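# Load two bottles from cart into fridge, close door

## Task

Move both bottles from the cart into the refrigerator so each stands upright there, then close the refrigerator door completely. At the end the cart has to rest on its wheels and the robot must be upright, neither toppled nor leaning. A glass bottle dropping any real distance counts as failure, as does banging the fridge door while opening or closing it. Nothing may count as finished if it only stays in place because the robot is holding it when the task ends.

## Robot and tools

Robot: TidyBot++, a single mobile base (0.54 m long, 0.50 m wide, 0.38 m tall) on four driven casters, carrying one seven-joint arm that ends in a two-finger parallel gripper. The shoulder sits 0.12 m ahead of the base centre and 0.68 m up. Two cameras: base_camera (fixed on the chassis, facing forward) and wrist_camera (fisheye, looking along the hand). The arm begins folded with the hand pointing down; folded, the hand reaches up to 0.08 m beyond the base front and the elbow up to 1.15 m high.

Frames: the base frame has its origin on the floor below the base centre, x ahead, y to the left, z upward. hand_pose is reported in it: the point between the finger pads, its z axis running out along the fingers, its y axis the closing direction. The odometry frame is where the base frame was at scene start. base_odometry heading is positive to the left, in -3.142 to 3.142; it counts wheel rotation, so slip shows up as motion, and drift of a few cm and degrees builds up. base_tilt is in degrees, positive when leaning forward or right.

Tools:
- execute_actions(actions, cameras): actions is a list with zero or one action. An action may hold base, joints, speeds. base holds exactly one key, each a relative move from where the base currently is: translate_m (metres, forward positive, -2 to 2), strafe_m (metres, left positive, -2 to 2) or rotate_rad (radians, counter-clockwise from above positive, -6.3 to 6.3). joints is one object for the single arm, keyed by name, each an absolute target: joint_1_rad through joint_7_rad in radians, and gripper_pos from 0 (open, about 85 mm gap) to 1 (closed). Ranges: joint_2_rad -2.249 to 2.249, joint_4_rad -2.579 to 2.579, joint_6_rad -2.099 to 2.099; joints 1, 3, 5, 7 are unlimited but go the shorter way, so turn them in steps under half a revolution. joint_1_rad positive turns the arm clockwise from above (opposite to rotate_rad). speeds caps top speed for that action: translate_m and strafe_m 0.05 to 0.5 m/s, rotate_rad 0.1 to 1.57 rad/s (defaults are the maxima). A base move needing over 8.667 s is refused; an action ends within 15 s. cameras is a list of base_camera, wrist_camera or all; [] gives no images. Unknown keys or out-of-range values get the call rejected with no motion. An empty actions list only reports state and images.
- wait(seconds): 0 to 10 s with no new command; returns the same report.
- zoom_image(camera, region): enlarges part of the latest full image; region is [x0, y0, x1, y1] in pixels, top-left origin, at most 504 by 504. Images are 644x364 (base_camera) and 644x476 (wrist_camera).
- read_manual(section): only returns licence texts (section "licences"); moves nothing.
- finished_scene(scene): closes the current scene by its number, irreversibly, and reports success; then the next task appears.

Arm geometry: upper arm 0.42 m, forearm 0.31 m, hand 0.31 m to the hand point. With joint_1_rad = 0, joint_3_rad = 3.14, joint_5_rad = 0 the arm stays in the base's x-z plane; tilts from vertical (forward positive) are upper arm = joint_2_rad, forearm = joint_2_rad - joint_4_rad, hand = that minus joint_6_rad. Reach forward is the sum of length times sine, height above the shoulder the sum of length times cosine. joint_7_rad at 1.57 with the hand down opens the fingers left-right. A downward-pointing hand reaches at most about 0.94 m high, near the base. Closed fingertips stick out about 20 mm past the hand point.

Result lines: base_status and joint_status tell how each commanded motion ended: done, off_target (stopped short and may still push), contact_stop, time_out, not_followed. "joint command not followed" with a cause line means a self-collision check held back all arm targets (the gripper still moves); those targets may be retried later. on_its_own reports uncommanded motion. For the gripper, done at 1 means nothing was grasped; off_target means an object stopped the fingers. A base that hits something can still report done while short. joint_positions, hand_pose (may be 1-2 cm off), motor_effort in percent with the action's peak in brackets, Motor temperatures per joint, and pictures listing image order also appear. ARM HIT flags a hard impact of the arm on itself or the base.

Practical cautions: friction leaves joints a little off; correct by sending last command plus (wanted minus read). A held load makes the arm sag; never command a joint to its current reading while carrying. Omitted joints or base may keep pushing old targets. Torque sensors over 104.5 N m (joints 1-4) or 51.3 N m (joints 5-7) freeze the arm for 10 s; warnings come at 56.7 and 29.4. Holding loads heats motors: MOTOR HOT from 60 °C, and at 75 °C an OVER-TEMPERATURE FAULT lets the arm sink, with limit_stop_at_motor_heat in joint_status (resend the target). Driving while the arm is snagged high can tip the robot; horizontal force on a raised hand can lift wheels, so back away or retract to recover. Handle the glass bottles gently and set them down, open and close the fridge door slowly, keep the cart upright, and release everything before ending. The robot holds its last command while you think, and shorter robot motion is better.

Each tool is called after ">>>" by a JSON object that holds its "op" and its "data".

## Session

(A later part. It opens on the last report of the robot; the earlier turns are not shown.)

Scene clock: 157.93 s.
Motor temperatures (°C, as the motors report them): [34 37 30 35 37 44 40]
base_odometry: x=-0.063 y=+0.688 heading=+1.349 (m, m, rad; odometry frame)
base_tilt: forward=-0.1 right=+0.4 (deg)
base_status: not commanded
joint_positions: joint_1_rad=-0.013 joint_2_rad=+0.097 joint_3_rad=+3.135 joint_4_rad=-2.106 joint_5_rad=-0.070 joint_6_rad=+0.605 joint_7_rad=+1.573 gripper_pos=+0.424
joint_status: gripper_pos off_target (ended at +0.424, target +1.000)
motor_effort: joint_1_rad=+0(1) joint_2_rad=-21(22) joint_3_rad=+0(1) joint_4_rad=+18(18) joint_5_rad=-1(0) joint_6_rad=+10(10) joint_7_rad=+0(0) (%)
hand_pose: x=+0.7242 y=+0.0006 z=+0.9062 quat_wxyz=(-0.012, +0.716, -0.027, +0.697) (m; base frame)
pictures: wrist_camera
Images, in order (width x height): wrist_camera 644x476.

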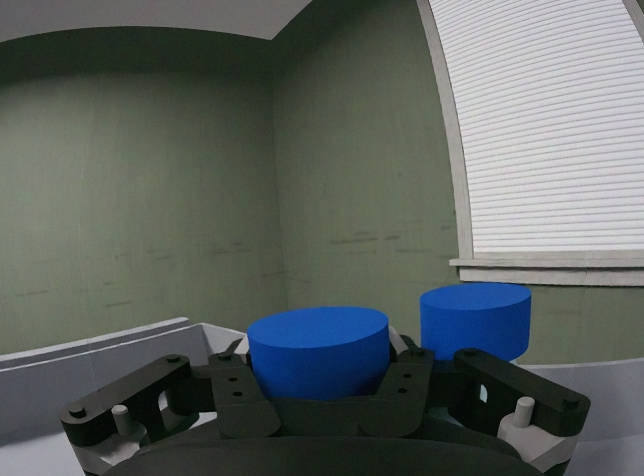

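>>> {"op": "execute_actions", "data": {"actions": [{"joints":{"joint_2_rad":-0.05,"joint_4_rad":-1.9,"joint_6_rad":0.27}}], "cameras": ["wrist_camera"]}}

>>> {"op": "execute_actions", "data": {"actions": [{"joints":{"joint_2_rad":-0.25,"joint_4_rad":-1.65,"joint_6_rad":-0.2}}], "cameras": []}}

>>> {"op": "execute_actions", "data": {"actions": [{"base":{"translate_m":-0.45},"speeds":{"translate_m":0.25}}], "cameras": []}}

>>> {"op": "execute_actions", "data": {"actions": [{"base":{"rotate_rad":2.12},"speeds":{"rotate_rad":0.6}}]}}

Scene clock: 166.60 s.
Motor temperatures (°C, as the motors report them): [34 37 30 35 37 44 40]
base_odometry: x=-0.063 y=+0.688 heading=+1.349 (m, m, rad; odometry frame)
base_tilt: forward=-0.1 right=+0.4 (deg)
base_status: not commanded
joint_positions: joint_1_rad=-0.013 joint_2_rad=-0.021 joint_3_rad=+3.135 joint_4_rad=-1.928 joint_5_rad=-0.070 joint_6_rad=+0.273 joint_7_rad=+1.573 gripper_pos=+0.424
joint_status: all done
motor_effort: joint_1_rad=+1(0) joint_2_rad=-23(28) joint_3_rad=+0(1) joint_4_rad=+24(25) joint_5_rad=-1(1) joint_6_rad=+14(15) joint_7_rad=+0(0) (%)
hand_pose: x=+0.7174 y=+0.0072 z=+0.9793 quat_wxyz=(-0.022, +0.729, -0.023, +0.684) (m; base frame)
pictures: wrist_camera
Images, in order (width x height): wrist_camera 644x476.

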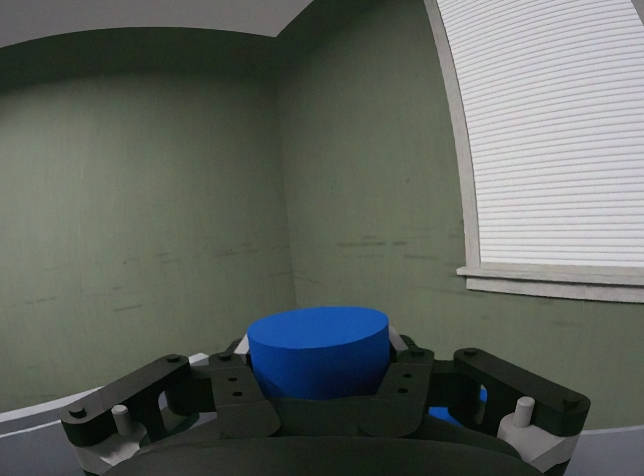

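Scene clock: 168.17 s.
Motor temperatures (°C, as the motors report them): [34 37 30 35 37 44 40]
base_odometry: x=-0.063 y=+0.688 heading=+1.349 (m, m, rad; odometry frame)
base_tilt: forward=-0.1 right=+0.3 (deg)
base_status: not commanded
joint_positions: joint_1_rad=-0.013 joint_2_rad=-0.234 joint_3_rad=+3.135 joint_4_rad=-1.673 joint_5_rad=-0.070 joint_6_rad=-0.198 joint_7_rad=+1.573 gripper_pos=+0.424
joint_status: all done
motor_effort: joint_1_rad=+0(0) joint_2_rad=-17(26) joint_3_rad=+0(0) joint_4_rad=+26(27) joint_5_rad=-1(1) joint_6_rad=+13(15) joint_7_rad=+0(0) (%)
hand_pose: x=+0.6435 y=+0.0164 z=+1.1116 quat_wxyz=(-0.034, +0.730, -0.012, +0.682) (m; base frame)
pictures: none
No camera images: the call's "cameras" was empty. Leave "cameras" out to get every camera's image.

Scene clock: 170.87 s.
Motor temperatures (°C, as the motors report them): [34 37 30 35 37 44 40]
base_odometry: x=-0.162 y=+0.249 heading=+1.349 (m, m, rad; odometry frame)
base_tilt: forward=-0.1 right=+0.4 (deg)
base_status: done
joint_positions: joint_1_rad=-0.012 joint_2_rad=-0.231 joint_3_rad=+3.135 joint_4_rad=-1.673 joint_5_rad=-0.070 joint_6_rad=-0.201 joint_7_rad=+1.573 gripper_pos=+0.424
joint_status: not commanded
motor_effort: joint_1_rad=+1(3) joint_2_rad=-17(19) joint_3_rad=+0(3) joint_4_rad=+25(27) joint_5_rad=-1(2) joint_6_rad=+14(14) joint_7_rad=+0(0) (%)
hand_pose: x=+0.6446 y=+0.0163 z=+1.1091 quat_wxyz=(-0.034, +0.732, -0.012, +0.680) (m; base frame)
pictures: none
No camera images: the call's "cameras" was empty. Leave "cameras" out to get every camera's image.

Scene clock: 175.10 s.
Motor temperatures (°C, as the motors report them): [34 37 30 35 37 44 40]
base_odometry: x=-0.162 y=+0.249 heading=-2.815 (m, m, rad; odometry frame)
base_tilt: forward=-0.1 right=+0.4 (deg)
base_status: done
joint_positions: joint_1_rad=-0.010 joint_2_rad=-0.231 joint_3_rad=+3.137 joint_4_rad=-1.673 joint_5_rad=-0.070 joint_6_rad=-0.202 joint_7_rad=+1.573 gripper_pos=+0.424
joint_status: not commanded
motor_effort: joint_1_rad=+0(2) joint_2_rad=-16(18) joint_3_rad=+0(3) joint_4_rad=+25(26) joint_5_rad=-1(1) joint_6_rad=+13(14) joint_7_rad=+0(0) (%)
hand_pose: x=+0.6447 y=+0.0138 z=+1.1090 quat_wxyz=(-0.032, +0.732, -0.014, +0.680) (m; base frame)
pictures: base_camera, wrist_camera
Images, in order (width x height): base_camera 644x364, wrist_camera 644x476.

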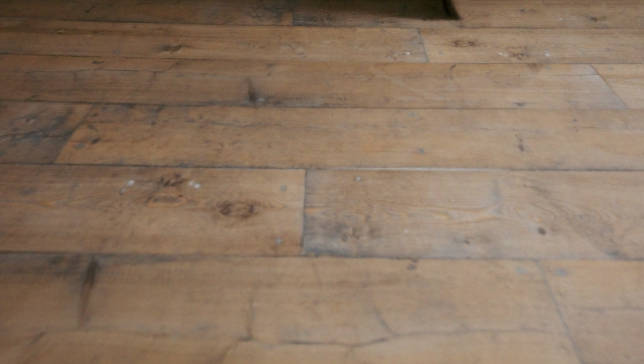

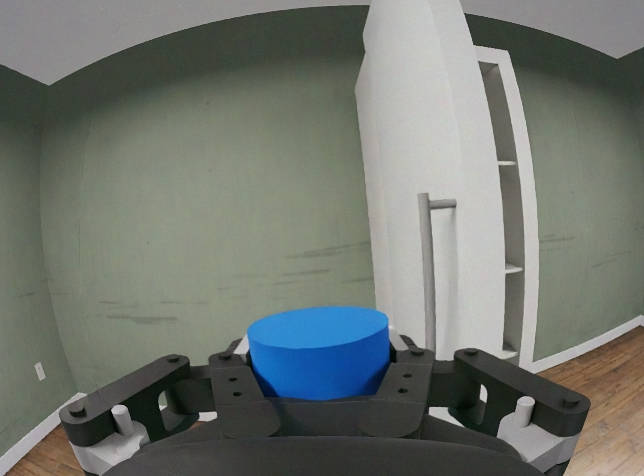

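>>> {"op": "execute_actions", "data": {"actions": [{"base":{"translate_m":0.5},"speeds":{"translate_m":0.3}}], "cameras": []}}

>>> {"op": "execute_actions", "data": {"actions": [{"base":{"strafe_m":-0.65},"speeds":{"strafe_m":0.25}}]}}

Scene clock: 186.23 s.
Motor temperatures (°C, as the motors report them): [34 37 30 35 37 44 40]
base_odometry: x=-0.635 y=+0.088 heading=-2.813 (m, m, rad; odometry frame)
base_tilt: forward=-0.1 right=+0.4 (deg)
base_status: done
joint_positions: joint_1_rad=-0.010 joint_2_rad=-0.228 joint_3_rad=+3.137 joint_4_rad=-1.673 joint_5_rad=-0.070 joint_6_rad=-0.203 joint_7_rad=+1.573 gripper_pos=+0.424
joint_status: not commanded
motor_effort: joint_1_rad=+1(1) joint_2_rad=-16(20) joint_3_rad=+0(1) joint_4_rad=+25(26) joint_5_rad=-1(1) joint_6_rad=+13(14) joint_7_rad=+0(0) (%)
hand_pose: x=+0.6457 y=+0.0138 z=+1.1074 quat_wxyz=(-0.032, +0.733, -0.014, +0.679) (m; base frame)
pictures: none
No camera images: the call's "cameras" was empty. Leave "cameras" out to get every camera's image.

Scene clock: 189.70 s.
Motor temperatures (°C, as the motors report them): [34 37 30 35 37 44 40]
base_odometry: x=-0.845 y=+0.702 heading=-2.812 (m, m, rad; odometry frame)
base_tilt: forward=+0.0 right=+0.3 (deg)
base_status: done
joint_positions: joint_1_rad=-0.122 joint_2_rad=-0.071 joint_3_rad=+3.006 joint_4_rad=-1.572 joint_5_rad=-0.069 joint_6_rad=-0.133 joint_7_rad=+1.573 gripper_pos=+0.428
joint_status: not commanded
motor_effort: joint_1_rad=+28(29) joint_2_rad=-49(52) joint_3_rad=+27(28) joint_4_rad=+7(28) joint_5_rad=-1(0) joint_6_rad=-2(15) joint_7_rad=-3(4) (%)
hand_pose: x=+0.6903 y=+0.1592 z=+1.1037 quat_wxyz=(-0.110, +0.725, +0.076, +0.676) (m; base frame)
pictures: base_camera, wrist_camera
Images, in order (width x height): base_camera 644x364, wrist_camera 644x476.

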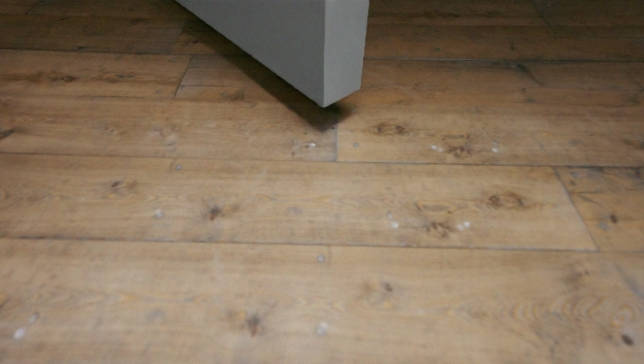

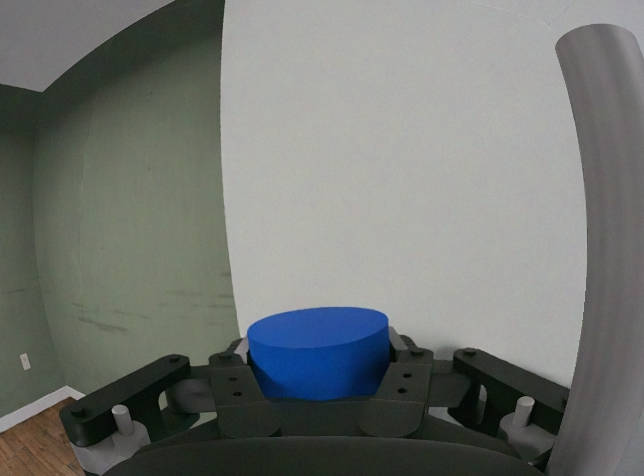

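>>> {"op": "execute_actions", "data": {"actions": [{"base":{"strafe_m":0.3},"speeds":{"strafe_m":0.1}}]}}

>>> {"op": "execute_actions", "data": {"actions": [{"base":{"translate_m":-0.3},"speeds":{"translate_m":0.2}}]}}

Scene clock: 198.80 s.
Motor temperatures (°C, as the motors report them): [34 37 30 35 37 43 40]
base_odometry: x=-0.748 y=+0.418 heading=-2.812 (m, m, rad; odometry frame)
base_tilt: forward=-0.1 right=+0.4 (deg)
base_status: done
joint_positions: joint_1_rad=-0.020 joint_2_rad=-0.213 joint_3_rad=+3.127 joint_4_rad=-1.666 joint_5_rad=-0.069 joint_6_rad=-0.199 joint_7_rad=+1.573 gripper_pos=+0.428
joint_status: not commanded
motor_effort: joint_1_rad=+0(28) joint_2_rad=-17(51) joint_3_rad=+0(27) joint_4_rad=+25(26) joint_5_rad=-1(1) joint_6_rad=+13(13) joint_7_rad=+0(3) (%)
hand_pose: x=+0.6518 y=+0.0255 z=+1.1051 quat_wxyz=(-0.038, +0.735, -0.006, +0.677) (m; base frame)
pictures: base_camera, wrist_camera
Images, in order (width x height): base_camera 644x364, wrist_camera 644x476.

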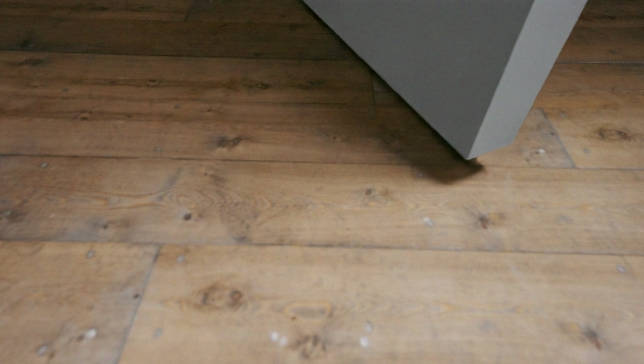

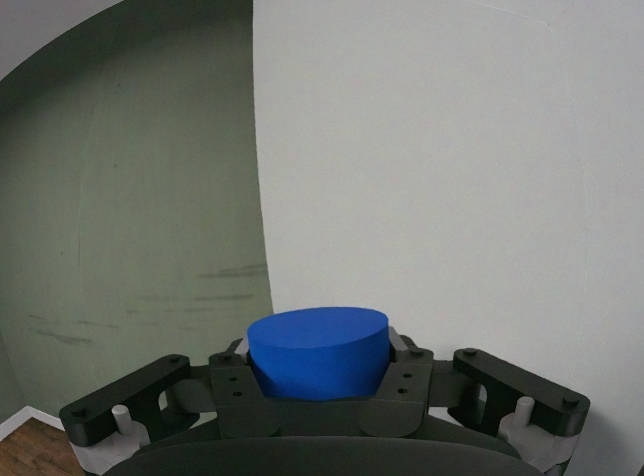

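Scene clock: 201.07 s.
Motor temperatures (°C, as the motors report them): [34 37 30 35 37 43 40]
base_odometry: x=-0.464 y=+0.515 heading=-2.812 (m, m, rad; odometry frame)
base_tilt: forward=-0.1 right=+0.5 (deg)
base_status: done
joint_positions: joint_1_rad=-0.020 joint_2_rad=-0.225 joint_3_rad=+3.127 joint_4_rad=-1.667 joint_5_rad=-0.069 joint_6_rad=-0.201 joint_7_rad=+1.573 gripper_pos=+0.428
joint_status: not commanded
motor_effort: joint_1_rad=+1(1) joint_2_rad=-17(22) joint_3_rad=+0(1) joint_4_rad=+25(26) joint_5_rad=-1(1) joint_6_rad=+13(14) joint_7_rad=+0(0) (%)
hand_pose: x=+0.6466 y=+0.0254 z=+1.1103 quat_wxyz=(-0.038, +0.732, -0.006, +0.680) (m; base frame)
pictures: base_camera, wrist_camera
Images, in order (width x height): base_camera 644x364, wrist_camera 644x476.

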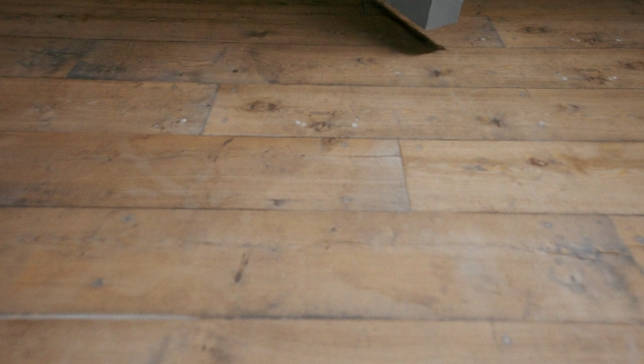

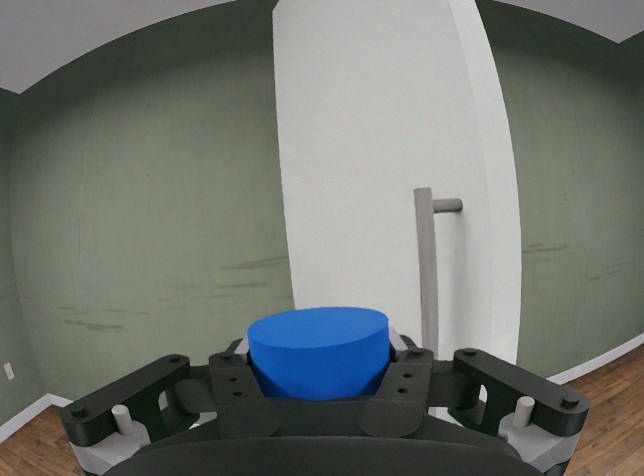

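>>> {"op": "execute_actions", "data": {"actions": [{"base":{"translate_m":0.35},"joints":{"joint_1_rad":0.9},"speeds":{"translate_m":0.2}}], "cameras": []}}

>>> {"op": "execute_actions", "data": {"actions": [{"base":{"strafe_m":-0.58},"speeds":{"strafe_m":0.2}}], "cameras": ["base_camera"]}}

>>> {"op": "execute_actions", "data": {"actions": [{"joints":{"joint_1_rad":0.0}}]}}

Scene clock: 217.67 s.
Motor temperatures (°C, as the motors report them): [34 37 30 35 37 43 40]
base_odometry: x=-0.795 y=+0.402 heading=-2.812 (m, m, rad; odometry frame)
base_tilt: forward=-0.1 right=+0.4 (deg)
base_status: done
joint_positions: joint_1_rad=+0.879 joint_2_rad=-0.228 joint_3_rad=+3.132 joint_4_rad=-1.668 joint_5_rad=-0.069 joint_6_rad=-0.202 joint_7_rad=+1.573 gripper_pos=+0.428
joint_status: all done
motor_effort: joint_1_rad=+1(1) joint_2_rad=-17(19) joint_3_rad=+1(2) joint_4_rad=+25(27) joint_5_rad=-1(2) joint_6_rad=+14(15) joint_7_rad=+0(0) (%)
hand_pose: x=+0.4638 y=-0.3983 z=+1.1110 quat_wxyz=(+0.263, +0.655, -0.325, +0.629) (m; base frame)
pictures: none
No camera images: the call's "cameras" was empty. Leave "cameras" out to get every camera's image.

Scene clock: 221.33 s.
Motor temperatures (°C, as the motors report them): [34 37 30 35 37 43 40]
base_odometry: x=-0.983 y=+0.950 heading=-2.811 (m, m, rad; odometry frame)
base_tilt: forward=-0.1 right=+0.5 (deg)
base_status: done
joint_positions: joint_1_rad=+0.880 joint_2_rad=-0.228 joint_3_rad=+3.132 joint_4_rad=-1.668 joint_5_rad=-0.069 joint_6_rad=-0.203 joint_7_rad=+1.573 gripper_pos=+0.428
joint_status: not commanded
motor_effort: joint_1_rad=+0(3) joint_2_rad=-16(19) joint_3_rad=+0(3) joint_4_rad=+25(26) joint_5_rad=-1(1) joint_6_rad=+14(14) joint_7_rad=+0(0) (%)
hand_pose: x=+0.4633 y=-0.3988 z=+1.1106 quat_wxyz=(+0.263, +0.655, -0.326, +0.629) (m; base frame)
pictures: base_camera
Images, in order (width x height): base_camera 644x364.

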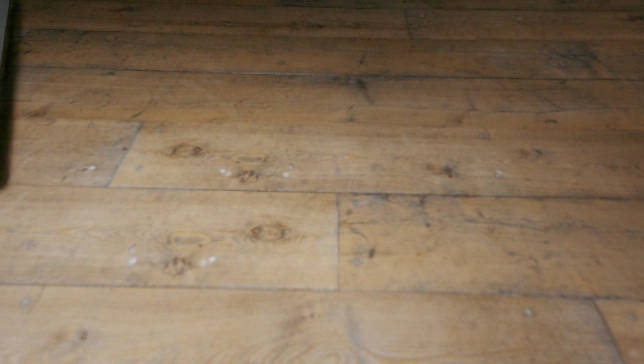

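Scene clock: 223.50 s.
Motor temperatures (°C, as the motors report them): [34 37 30 35 37 43 40]
base_odometry: x=-0.983 y=+0.950 heading=-2.811 (m, m, rad; odometry frame)
base_tilt: forward=-0.1 right=+0.4 (deg)
base_status: not commanded
joint_positions: joint_1_rad=+0.020 joint_2_rad=-0.228 joint_3_rad=+3.133 joint_4_rad=-1.668 joint_5_rad=-0.069 joint_6_rad=-0.203 joint_7_rad=+1.573 gripper_pos=+0.428
joint_status: all done
motor_effort: joint_1_rad=+0(1) joint_2_rad=-16(17) joint_3_rad=+0(2) joint_4_rad=+25(26) joint_5_rad=-1(2) joint_6_rad=+14(13) joint_7_rad=+0(0) (%)
hand_pose: x=+0.6459 y=+0.0007 z=+1.1106 quat_wxyz=(-0.023, +0.732, -0.023, +0.681) (m; base frame)
pictures: base_camera, wrist_camera
Images, in order (width x height): base_camera 644x364, wrist_camera 644x476.

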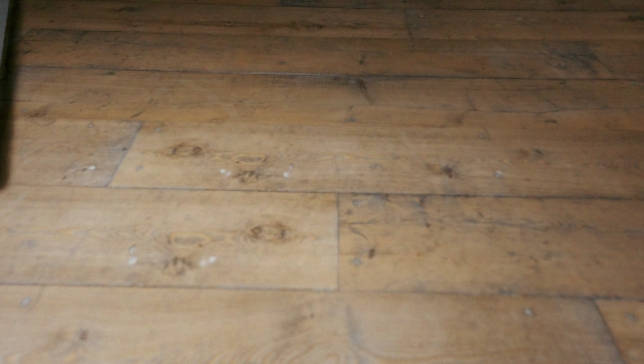

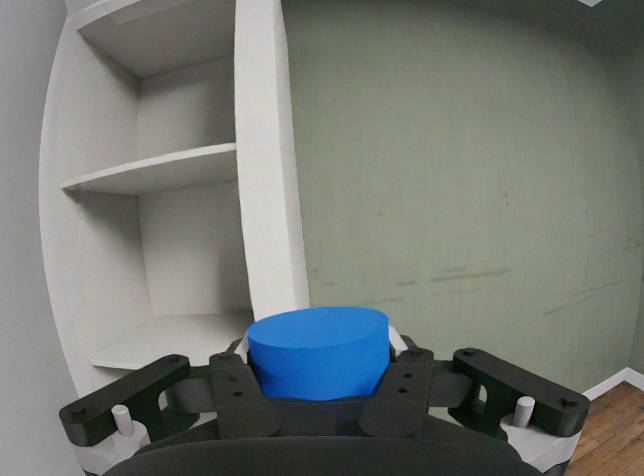

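>>> {"op": "execute_actions", "data": {"actions": [{"base":{"translate_m":0.4},"joints":{"joint_1_rad":-0.2},"speeds":{"translate_m":0.15}}]}}

Scene clock: 233.07 s.
Motor temperatures (°C, as the motors report them): [34 37 30 35 37 43 40]
base_odometry: x=-1.362 y=+0.821 heading=-2.812 (m, m, rad; odometry frame)
base_tilt: forward=-0.1 right=+0.4 (deg)
base_status: done
joint_positions: joint_1_rad=-0.183 joint_2_rad=-0.227 joint_3_rad=+3.133 joint_4_rad=-1.668 joint_5_rad=-0.069 joint_6_rad=-0.204 joint_7_rad=+1.573 gripper_pos=+0.428
joint_status: all done
motor_effort: joint_1_rad=+0(1) joint_2_rad=-17(20) joint_3_rad=+0(2) joint_4_rad=+25(27) joint_5_rad=-1(1) joint_6_rad=+13(14) joint_7_rad=+0(0) (%)
hand_pose: x=+0.6353 y=+0.1066 z=+1.1096 quat_wxyz=(-0.092, +0.731, +0.051, +0.674) (m; base frame)
pictures: base_camera, wrist_camera
Images, in order (width x height): base_camera 644x364, wrist_camera 644x476.

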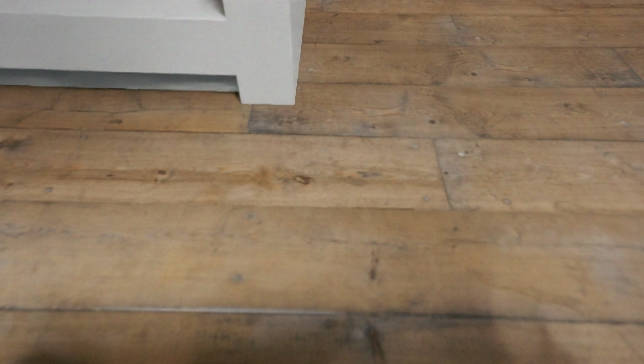

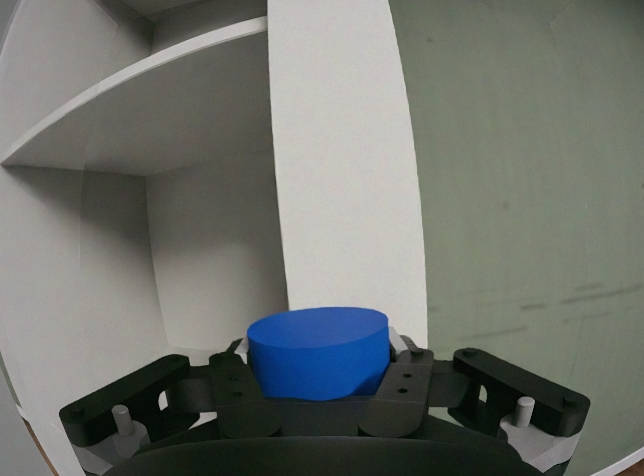

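>>> {"op": "execute_actions", "data": {"actions": [{"base":{"strafe_m":0.3},"speeds":{"strafe_m":0.06}}]}}

Scene clock: 241.40 s.
Motor temperatures (°C, as the motors report them): [34 37 30 35 37 43 40]
base_odometry: x=-1.265 y=+0.537 heading=-2.811 (m, m, rad; odometry frame)
base_tilt: forward=-0.1 right=+0.4 (deg)
base_status: done
joint_positions: joint_1_rad=-0.184 joint_2_rad=-0.227 joint_3_rad=+3.134 joint_4_rad=-1.668 joint_5_rad=-0.069 joint_6_rad=-0.204 joint_7_rad=+1.573 gripper_pos=+0.428
joint_status: not commanded
motor_effort: joint_1_rad=+1(2) joint_2_rad=-16(17) joint_3_rad=+0(3) joint_4_rad=+25(26) joint_5_rad=-1(1) joint_6_rad=+14(14) joint_7_rad=+0(0) (%)
hand_pose: x=+0.6353 y=+0.1066 z=+1.1096 quat_wxyz=(-0.092, +0.731, +0.051, +0.674) (m; base frame)
pictures: base_camera, wrist_camera
Images, in order (width x height): base_camera 644x364, wrist_camera 644x476.

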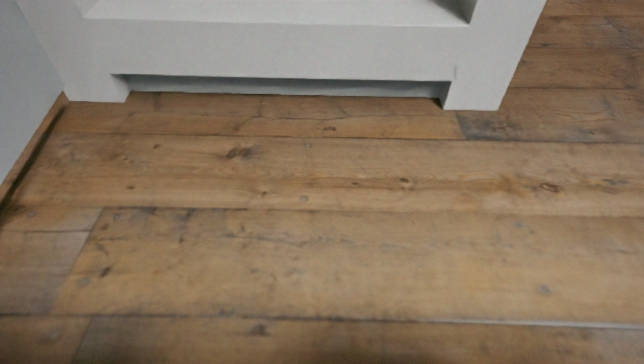

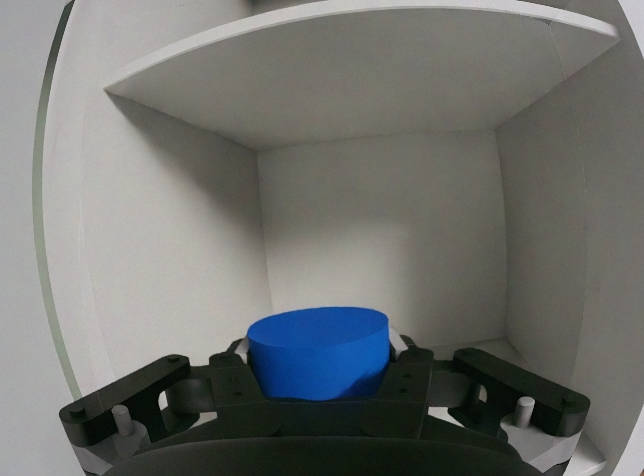

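>>> {"op": "execute_actions", "data": {"actions": [{"joints":{"joint_1_rad":-0.4}}], "cameras": []}}

>>> {"op": "execute_actions", "data": {"actions": [{"base":{"translate_m":0.33},"speeds":{"translate_m":0.1}}], "cameras": []}}

>>> {"op": "execute_actions", "data": {"actions": [{"joints":{"joint_4_rad":-1.8,"joint_6_rad":0.0}}], "cameras": []}}

>>> {"op": "execute_actions", "data": {"actions": [{"joints":{"joint_4_rad":-1.93,"joint_6_rad":0.13}}]}}

Scene clock: 249.53 s.
Motor temperatures (°C, as the motors report them): [34 37 30 35 37 43 40]
base_odometry: x=-1.265 y=+0.537 heading=-2.811 (m, m, rad; odometry frame)
base_tilt: forward=-0.1 right=+0.4 (deg)
base_status: not commanded
joint_positions: joint_1_rad=-0.383 joint_2_rad=-0.227 joint_3_rad=+3.134 joint_4_rad=-1.668 joint_5_rad=-0.069 joint_6_rad=-0.204 joint_7_rad=+1.573 gripper_pos=+0.428
joint_status: all done
motor_effort: joint_1_rad=+0(1) joint_2_rad=-17(16) joint_3_rad=+0(2) joint_4_rad=+25(25) joint_5_rad=-2(1) joint_6_rad=+14(14) joint_7_rad=+0(0) (%)
hand_pose: x=+0.6041 y=+0.2067 z=+1.1096 quat_wxyz=(-0.158, +0.722, +0.124, +0.662) (m; base frame)
pictures: none
No camera images: the call's "cameras" was empty. Leave "cameras" out to get every camera's image.

Scene clock: 253.40 s.
Motor temperatures (°C, as the motors report them): [34 37 30 35 37 43 40]
base_odometry: x=-1.577 y=+0.429 heading=-2.811 (m, m, rad; odometry frame)
base_tilt: forward=+0.0 right=+0.4 (deg)
base_status: done
joint_positions: joint_1_rad=-0.383 joint_2_rad=-0.227 joint_3_rad=+3.134 joint_4_rad=-1.669 joint_5_rad=-0.069 joint_6_rad=-0.204 joint_7_rad=+1.573 gripper_pos=+0.428
joint_status: not commanded
motor_effort: joint_1_rad=+0(0) joint_2_rad=-17(19) joint_3_rad=+0(1) joint_4_rad=+25(27) joint_5_rad=-1(2) joint_6_rad=+13(14) joint_7_rad=+0(0) (%)
hand_pose: x=+0.6042 y=+0.2067 z=+1.1090 quat_wxyz=(-0.158, +0.722, +0.124, +0.662) (m; base frame)
pictures: none
No camera images: the call's "cameras" was empty. Leave "cameras" out to get every camera's image.

Scene clock: 254.53 s.
Motor temperatures (°C, as the motors report them): [34 37 30 35 37 44 40]
base_odometry: x=-1.577 y=+0.429 heading=-2.811 (m, m, rad; odometry frame)
base_tilt: forward=-0.1 right=+0.4 (deg)
base_status: not commanded
joint_positions: joint_1_rad=-0.383 joint_2_rad=-0.227 joint_3_rad=+3.134 joint_4_rad=-1.822 joint_5_rad=-0.069 joint_6_rad=-0.058 joint_7_rad=+1.573 gripper_pos=+0.428
joint_status: joint_6_rad off_target (ended at -0.058, target +0.000); the others done
motor_effort: joint_1_rad=+1(1) joint_2_rad=-17(17) joint_3_rad=+0(0) joint_4_rad=+26(27) joint_5_rad=-1(1) joint_6_rad=+14(14) joint_7_rad=+0(0) (%)
hand_pose: x=+0.6076 y=+0.2047 z=+1.0585 quat_wxyz=(-0.154, +0.726, +0.120, +0.660) (m; base frame)
pictures: none
No camera images: the call's "cameras" was empty. Leave "cameras" out to get every camera's image.

Scene clock: 255.57 s.
Motor temperatures (°C, as the motors report them): [34 37 30 35 37 44 40]
base_odometry: x=-1.577 y=+0.429 heading=-2.811 (m, m, rad; odometry frame)
base_tilt: forward=-0.2 right=+0.4 (deg)
base_status: not commanded
joint_positions: joint_1_rad=-0.383 joint_2_rad=-0.227 joint_3_rad=+3.134 joint_4_rad=-1.949 joint_5_rad=-0.069 joint_6_rad=+0.074 joint_7_rad=+1.573 gripper_pos=+0.428
joint_status: all done
motor_effort: joint_1_rad=+0(0) joint_2_rad=-16(17) joint_3_rad=+0(1) joint_4_rad=+25(27) joint_5_rad=-1(1) joint_6_rad=+13(14) joint_7_rad=+0(0) (%)
hand_pose: x=+0.6056 y=+0.2007 z=+1.0202 quat_wxyz=(-0.152, +0.725, +0.117, +0.662) (m; base frame)
pictures: base_camera, wrist_camera
Images, in order (width x height): base_camera 644x364, wrist_camera 644x476.

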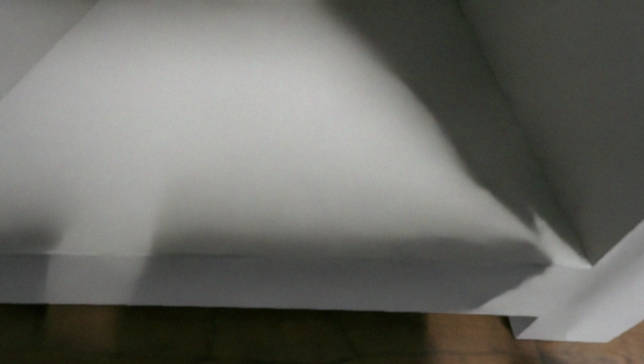

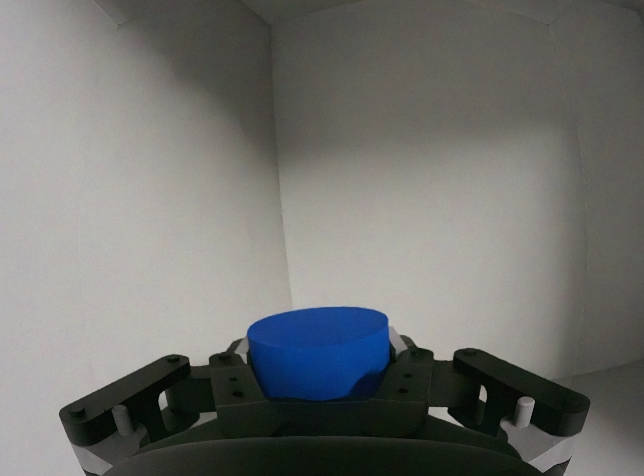

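No contact yet at 1.02; continue.

>>> {"op": "execute_actions", "data": {"actions": [{"joints":{"joint_4_rad":-2.0,"joint_6_rad":0.19}}], "cameras": []}}

>>> {"op": "execute_actions", "data": {"actions": [{"joints":{"joint_4_rad":-2.07,"joint_6_rad":0.26}}], "cameras": ["wrist_camera"]}}

Scene clock: 259.57 s.
Motor temperatures (°C, as the motors report them): [34 37 30 35 37 44 40]
base_odometry: x=-1.577 y=+0.429 heading=-2.811 (m, m, rad; odometry frame)
base_tilt: forward=-0.1 right=+0.4 (deg)
base_status: not commanded
joint_positions: joint_1_rad=-0.383 joint_2_rad=-0.231 joint_3_rad=+3.134 joint_4_rad=-1.996 joint_5_rad=-0.069 joint_6_rad=+0.154 joint_7_rad=+1.573 gripper_pos=+0.428
joint_status: all done
motor_effort: joint_1_rad=+1(1) joint_2_rad=-13(16) joint_3_rad=+1(1) joint_4_rad=+21(25) joint_5_rad=-1(1) joint_6_rad=+10(13) joint_7_rad=+0(0) (%)
hand_pose: x=+0.6031 y=+0.1978 z=+1.0182 quat_wxyz=(-0.153, +0.712, +0.113, +0.676) (m; base frame)
pictures: none
No camera images: the call's "cameras" was empty. Leave "cameras" out to get every camera's image.

Scene clock: 260.37 s.
Motor temperatures (°C, as the motors report them): [34 37 30 35 37 44 40]
base_odometry: x=-1.577 y=+0.429 heading=-2.811 (m, m, rad; odometry frame)
base_tilt: forward=-0.2 right=+0.4 (deg)
base_status: not commanded
joint_positions: joint_1_rad=-0.383 joint_2_rad=-0.239 joint_3_rad=+3.134 joint_4_rad=-2.046 joint_5_rad=-0.069 joint_6_rad=+0.243 joint_7_rad=+1.573 gripper_pos=+0.428
joint_status: all done
motor_effort: joint_1_rad=+1(2) joint_2_rad=-10(13) joint_3_rad=+1(1) joint_4_rad=+18(21) joint_5_rad=-1(1) joint_6_rad=+8(11) joint_7_rad=+0(0) (%)
hand_pose: x=+0.5984 y=+0.1939 z=+1.0193 quat_wxyz=(-0.154, +0.696, +0.109, +0.693) (m; base frame)
pictures: wrist_camera
Images, in order (width x height): wrist_camera 644x476.

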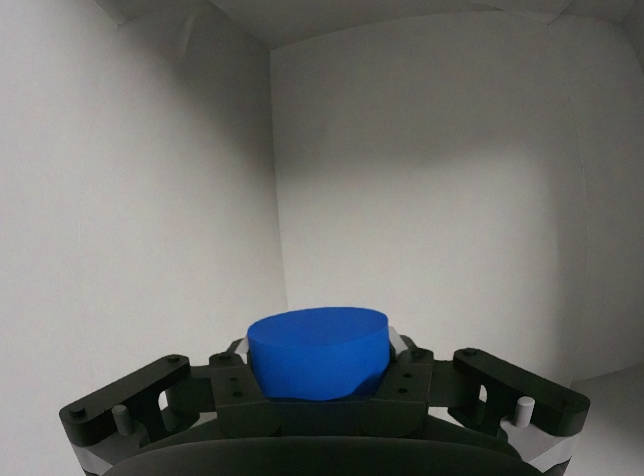

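>>> {"op": "execute_actions", "data": {"actions": [{"joints":{"gripper_pos":0}}], "cameras": ["wrist_camera"]}}

>>> {"op": "execute_actions", "data": {"actions": [{"base":{"translate_m":-0.04},"speeds":{"translate_m":0.05}}], "cameras": []}}

>>> {"op": "execute_actions", "data": {"actions": [{"base":{"strafe_m":-0.02}}], "cameras": ["wrist_camera"]}}

>>> {"op": "execute_actions", "data": {"actions": [{"base":{"translate_m":-0.3},"speeds":{"translate_m":0.15}}]}}

Scene clock: 268.93 s.
Motor temperatures (°C, as the motors report them): [34 37 30 35 37 44 40]
base_odometry: x=-1.577 y=+0.429 heading=-2.811 (m, m, rad; odometry frame)
base_tilt: forward=-0.1 right=+0.3 (deg)
base_status: not commanded
joint_positions: joint_1_rad=-0.383 joint_2_rad=-0.239 joint_3_rad=+3.134 joint_4_rad=-2.062 joint_5_rad=-0.069 joint_6_rad=+0.243 joint_7_rad=+1.573 gripper_pos=+0.000
joint_status: all done
motor_effort: joint_1_rad=+0(1) joint_2_rad=-12(12) joint_3_rad=+0(1) joint_4_rad=+20(20) joint_5_rad=-1(1) joint_6_rad=+9(10) joint_7_rad=+0(0) (%)
hand_pose: x=+0.5973 y=+0.1934 z=+1.0096 quat_wxyz=(-0.153, +0.702, +0.110, +0.687) (m; base frame)
pictures: wrist_camera
Images, in order (width x height): wrist_camera 644x476.

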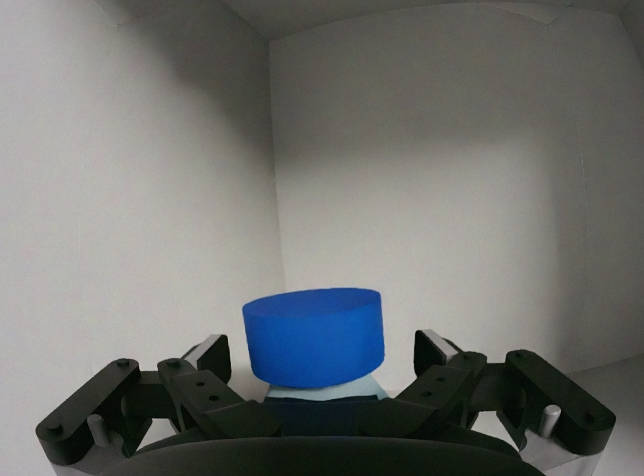

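Scene clock: 270.20 s.
Motor temperatures (°C, as the motors report them): [34 37 30 35 37 44 40]
base_odometry: x=-1.539 y=+0.442 heading=-2.811 (m, m, rad; odometry frame)
base_tilt: forward=+0.0 right=+0.3 (deg)
base_status: done
joint_positions: joint_1_rad=-0.383 joint_2_rad=-0.241 joint_3_rad=+3.134 joint_4_rad=-2.062 joint_5_rad=-0.069 joint_6_rad=+0.243 joint_7_rad=+1.573 gripper_pos=+0.000
joint_status: not commanded
motor_effort: joint_1_rad=+0(1) joint_2_rad=-12(15) joint_3_rad=+0(1) joint_4_rad=+20(20) joint_5_rad=-1(1) joint_6_rad=+9(10) joint_7_rad=+0(0) (%)
hand_pose: x=+0.5966 y=+0.1931 z=+1.0106 quat_wxyz=(-0.153, +0.701, +0.110, +0.688) (m; base frame)
pictures: none
No camera images: the call's "cameras" was empty. Leave "cameras" out to get every camera's image.

Scene clock: 270.97 s.
Motor temperatures (°C, as the motors report them): [34 37 30 35 37 44 40]
base_odometry: x=-1.545 y=+0.461 heading=-2.811 (m, m, rad; odometry frame)
base_tilt: forward=-0.1 right=+0.4 (deg)
base_status: done
joint_positions: joint_1_rad=-0.383 joint_2_rad=-0.242 joint_3_rad=+3.135 joint_4_rad=-2.062 joint_5_rad=-0.069 joint_6_rad=+0.243 joint_7_rad=+1.573 gripper_pos=+0.000
joint_status: not commanded
motor_effort: joint_1_rad=+1(2) joint_2_rad=-12(12) joint_3_rad=+0(2) joint_4_rad=+20(21) joint_5_rad=-1(1) joint_6_rad=+9(10) joint_7_rad=+0(0) (%)
hand_pose: x=+0.5966 y=+0.1924 z=+1.0109 quat_wxyz=(-0.153, +0.701, +0.109, +0.688) (m; base frame)
pictures: wrist_camera
Images, in order (width x height): wrist_camera 644x476.

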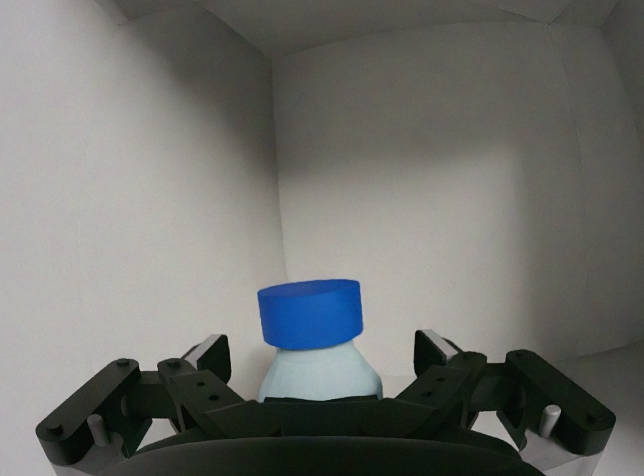

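Scene clock: 273.63 s.
Motor temperatures (°C, as the motors report them): [34 37 30 35 37 44 40]
base_odometry: x=-1.262 y=+0.559 heading=-2.810 (m, m, rad; odometry frame)
base_tilt: forward=+0.0 right=+0.3 (deg)
base_status: done
joint_positions: joint_1_rad=-0.383 joint_2_rad=-0.245 joint_3_rad=+3.135 joint_4_rad=-2.063 joint_5_rad=-0.069 joint_6_rad=+0.243 joint_7_rad=+1.573 gripper_pos=+0.000
joint_status: not commanded
motor_effort: joint_1_rad=+0(0) joint_2_rad=-12(16) joint_3_rad=+0(1) joint_4_rad=+20(21) joint_5_rad=-1(1) joint_6_rad=+10(10) joint_7_rad=+0(0) (%)
hand_pose: x=+0.5958 y=+0.1921 z=+1.0118 quat_wxyz=(-0.153, +0.700, +0.109, +0.689) (m; base frame)
pictures: base_camera, wrist_camera
Images, in order (width x height): base_camera 644x364, wrist_camera 644x476.

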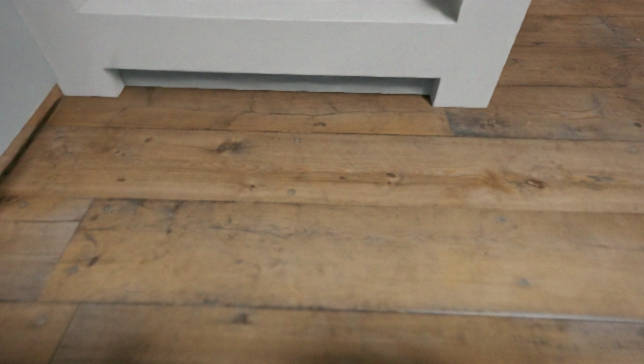

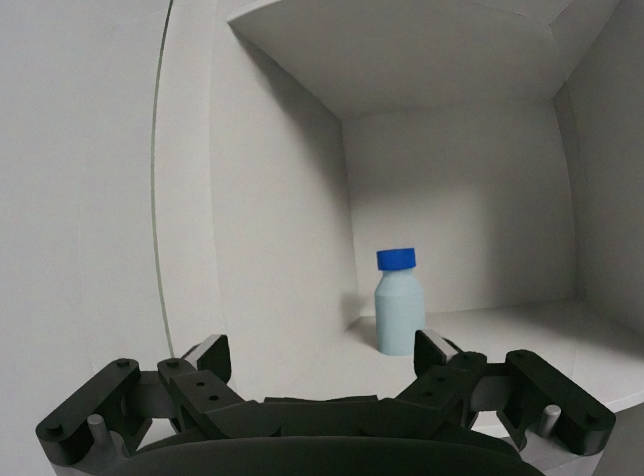

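>>> {"op": "execute_actions", "data": {"actions": [{"base":{"translate_m":-0.5},"joints":{"joint_1_rad":0.9}}], "cameras": []}}

>>> {"op": "execute_actions", "data": {"actions": [{"base":{"strafe_m":0.6},"joints":{"joint_2_rad":0.1,"joint_4_rad":-2.1,"joint_6_rad":0.62,"gripper_pos":0.1}}], "cameras": []}}

>>> {"op": "execute_actions", "data": {"actions": [{"base":{"translate_m":-0.45}}], "cameras": []}}

>>> {"op": "execute_actions", "data": {"actions": [{"base":{"rotate_rad":-2.12},"joints":{"joint_1_rad":0.0}}]}}

Scene clock: 287.87 s.
Motor temperatures (°C, as the motors report them): [34 37 30 35 37 44 40]
base_odometry: x=-0.789 y=+0.722 heading=-2.810 (m, m, rad; odometry frame)
base_tilt: forward=+0.0 right=+0.4 (deg)
base_status: done
joint_positions: joint_1_rad=+0.878 joint_2_rad=-0.250 joint_3_rad=+3.136 joint_4_rad=-2.063 joint_5_rad=-0.069 joint_6_rad=+0.243 joint_7_rad=+1.573 gripper_pos=+0.000
joint_status: all done
motor_effort: joint_1_rad=+1(1) joint_2_rad=-12(14) joint_3_rad=+0(1) joint_4_rad=+20(21) joint_5_rad=-1(1) joint_6_rad=+9(10) joint_7_rad=+0(1) (%)
hand_pose: x=+0.4459 y=-0.3944 z=+1.0142 quat_wxyz=(+0.284, +0.628, -0.324, +0.648) (m; base frame)
pictures: none
No camera images: the call's "cameras" was empty. Leave "cameras" out to get every camera's image.

Scene clock: 290.43 s.
Motor temperatures (°C, as the motors report them): [34 37 30 35 37 44 40]
base_odometry: x=-0.594 y=+0.154 heading=-2.810 (m, m, rad; odometry frame)
base_tilt: forward=-0.2 right=+0.4 (deg)
base_status: done
joint_positions: joint_1_rad=+0.879 joint_2_rad=+0.097 joint_3_rad=+3.136 joint_4_rad=-2.092 joint_5_rad=-0.069 joint_6_rad=+0.591 joint_7_rad=+1.573 gripper_pos=+0.100
joint_status: all done
motor_effort: joint_1_rad=+1(2) joint_2_rad=-21(25) joint_3_rad=+0(2) joint_4_rad=+18(20) joint_5_rad=-1(1) joint_6_rad=+10(10) joint_7_rad=+0(0) (%)
hand_pose: x=+0.5010 y=-0.4727 z=+0.9098 quat_wxyz=(+0.290, +0.635, -0.333, +0.634) (m; base frame)
pictures: none
No camera images: the call's "cameras" was empty. Leave "cameras" out to get every camera's image.

Scene clock: 292.70 s.
Motor temperatures (°C, as the motors report them): [34 37 30 35 37 44 40]
base_odometry: x=-0.168 y=+0.301 heading=-2.810 (m, m, rad; odometry frame)
base_tilt: forward=-0.1 right=+0.5 (deg)
base_status: done
joint_positions: joint_1_rad=+0.885 joint_2_rad=+0.097 joint_3_rad=+3.136 joint_4_rad=-2.093 joint_5_rad=-0.069 joint_6_rad=+0.592 joint_7_rad=+1.573 gripper_pos=+0.100
joint_status: not commanded
motor_effort: joint_1_rad=+1(3) joint_2_rad=-21(24) joint_3_rad=+0(2) joint_4_rad=+18(18) joint_5_rad=-1(0) joint_6_rad=+9(10) joint_7_rad=+0(0) (%)
hand_pose: x=+0.4981 y=-0.4750 z=+0.9099 quat_wxyz=(+0.292, +0.634, -0.335, +0.633) (m; base frame)
pictures: none
No camera images: the call's "cameras" was empty. Leave "cameras" out to get every camera's image.

Scene clock: 295.60 s.
Motor temperatures (°C, as the motors report them): [34 37 30 35 37 44 40]
base_odometry: x=-0.168 y=+0.301 heading=+1.353 (m, m, rad; odometry frame)
base_tilt: forward=-0.1 right=+0.4 (deg)
base_status: done
joint_positions: joint_1_rad=+0.022 joint_2_rad=+0.097 joint_3_rad=+3.136 joint_4_rad=-2.093 joint_5_rad=-0.069 joint_6_rad=+0.592 joint_7_rad=+1.573 gripper_pos=+0.100
joint_status: all done
motor_effort: joint_1_rad=+0(3) joint_2_rad=-21(23) joint_3_rad=+0(2) joint_4_rad=+18(19) joint_5_rad=-1(0) joint_6_rad=+10(10) joint_7_rad=+0(0) (%)
hand_pose: x=+0.7264 y=-0.0204 z=+0.9099 quat_wxyz=(+0.000, +0.716, -0.039, +0.697) (m; base frame)
pictures: base_camera, wrist_camera
Images, in order (width x height): base_camera 644x364, wrist_camera 644x476.

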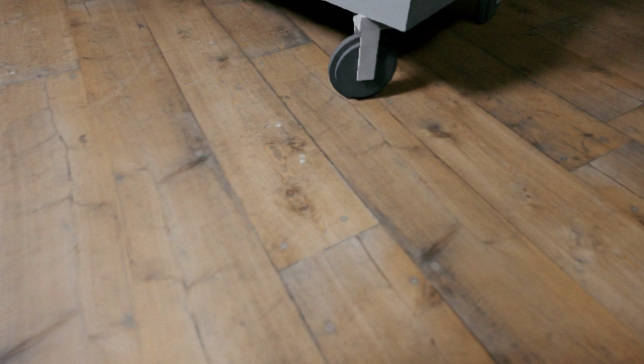

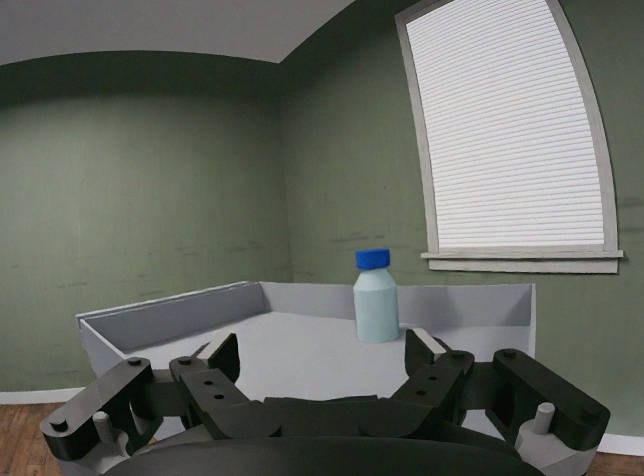

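>>> {"op": "execute_actions", "data": {"actions": [{"base":{"strafe_m":-0.065}}], "cameras": []}}

>>> {"op": "execute_actions", "data": {"actions": [{"base":{"translate_m":0.22},"speeds":{"translate_m":0.15}}], "cameras": ["wrist_camera"]}}

Scene clock: 300.43 s.
Motor temperatures (°C, as the motors report them): [34 37 30 35 37 44 40]
base_odometry: x=-0.104 y=+0.287 heading=+1.352 (m, m, rad; odometry frame)
base_tilt: forward=-0.1 right=+0.4 (deg)
base_status: done
joint_positions: joint_1_rad=+0.016 joint_2_rad=+0.097 joint_3_rad=+3.139 joint_4_rad=-2.093 joint_5_rad=-0.069 joint_6_rad=+0.592 joint_7_rad=+1.573 gripper_pos=+0.100
joint_status: not commanded
motor_effort: joint_1_rad=+1(2) joint_2_rad=-22(22) joint_3_rad=+0(2) joint_4_rad=+17(18) joint_5_rad=-1(0) joint_6_rad=+10(10) joint_7_rad=+0(0) (%)
hand_pose: x=+0.7265 y=-0.0189 z=+0.9099 quat_wxyz=(-0.001, +0.716, -0.038, +0.697) (m; base frame)
pictures: none
No camera images: the call's "cameras" was empty. Leave "cameras" out to get every camera's image.

Scene clock: 302.57 s.
Motor temperatures (°C, as the motors report them): [34 37 30 35 37 44 40]
base_odometry: x=-0.056 y=+0.502 heading=+1.352 (m, m, rad; odometry frame)
base_tilt: forward=-0.1 right=+0.3 (deg)
base_status: done
joint_positions: joint_1_rad=+0.016 joint_2_rad=+0.097 joint_3_rad=+3.139 joint_4_rad=-2.094 joint_5_rad=-0.069 joint_6_rad=+0.593 joint_7_rad=+1.573 gripper_pos=+0.100
joint_status: not commanded
motor_effort: joint_1_rad=+0(1) joint_2_rad=-22(25) joint_3_rad=+0(1) joint_4_rad=+18(19) joint_5_rad=-1(0) joint_6_rad=+10(10) joint_7_rad=+0(0) (%)
hand_pose: x=+0.7264 y=-0.0190 z=+0.9092 quat_wxyz=(-0.001, +0.716, -0.038, +0.697) (m; base frame)
pictures: wrist_camera
Images, in order (width x height): wrist_camera 644x476.

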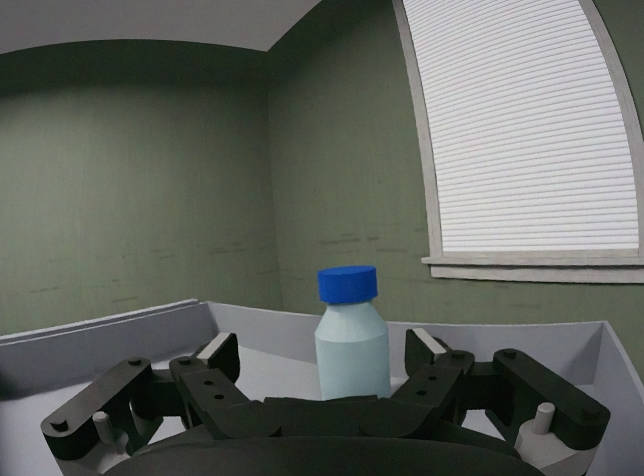

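>>> {"op": "execute_actions", "data": {"actions": [{"base":{"strafe_m":-0.02},"joints":{"gripper_pos":0}}], "cameras": []}}

>>> {"op": "execute_actions", "data": {"actions": [{"base":{"translate_m":0.13},"speeds":{"translate_m":0.07}}]}}

Scene clock: 315.43 s.
Motor temperatures (°C, as the motors report them): [34 37 30 35 37 44 40]
base_odometry: x=-0.037 y=+0.498 heading=+1.352 (m, m, rad; odometry frame)
base_tilt: forward=-0.1 right=+0.4 (deg)
base_status: done
joint_positions: joint_1_rad=+0.014 joint_2_rad=+0.097 joint_3_rad=+3.140 joint_4_rad=-2.094 joint_5_rad=-0.069 joint_6_rad=+0.593 joint_7_rad=+1.573 gripper_pos=+0.000
joint_status: all done
motor_effort: joint_1_rad=+0(4) joint_2_rad=-22(22) joint_3_rad=+0(2) joint_4_rad=+18(18) joint_5_rad=-1(0) joint_6_rad=+9(10) joint_7_rad=+0(0) (%)
hand_pose: x=+0.7264 y=-0.0181 z=+0.9092 quat_wxyz=(-0.001, +0.716, -0.038, +0.697) (m; base frame)
pictures: none
No camera images: the call's "cameras" was empty. Leave "cameras" out to get every camera's image.

Scene clock: 317.80 s.
Motor temperatures (°C, as the motors report them): [34 37 30 35 37 44 40]
base_odometry: x=-0.008 y=+0.625 heading=+1.352 (m, m, rad; odometry frame)
base_tilt: forward=-0.1 right=+0.4 (deg)
base_status: done
joint_positions: joint_1_rad=+0.014 joint_2_rad=+0.097 joint_3_rad=+3.140 joint_4_rad=-2.094 joint_5_rad=-0.069 joint_6_rad=+0.594 joint_7_rad=+1.573 gripper_pos=+0.000
joint_status: not commanded
motor_effort: joint_1_rad=+1(2) joint_2_rad=-21(24) joint_3_rad=+0(1) joint_4_rad=+18(19) joint_5_rad=-1(0) joint_6_rad=+9(10) joint_7_rad=+0(0) (%)
hand_pose: x=+0.7263 y=-0.0181 z=+0.9091 quat_wxyz=(-0.001, +0.716, -0.038, +0.697) (m; base frame)
pictures: base_camera, wrist_camera
Images, in order (width x height): base_camera 644x364, wrist_camera 644x476.

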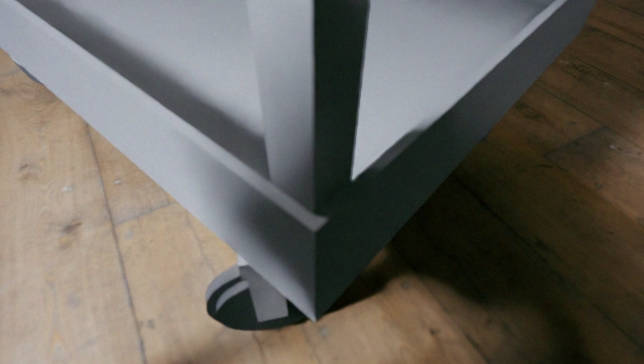

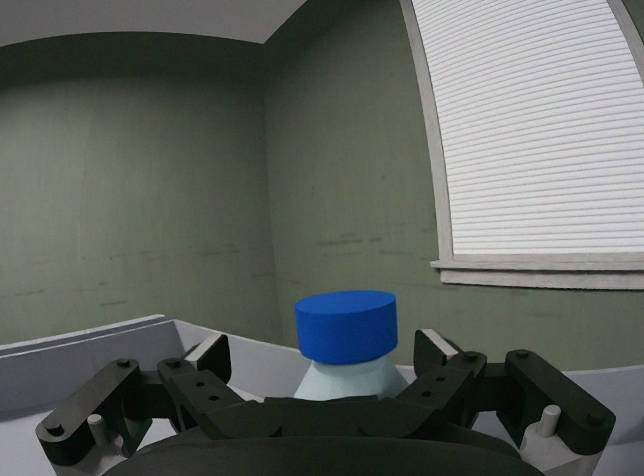

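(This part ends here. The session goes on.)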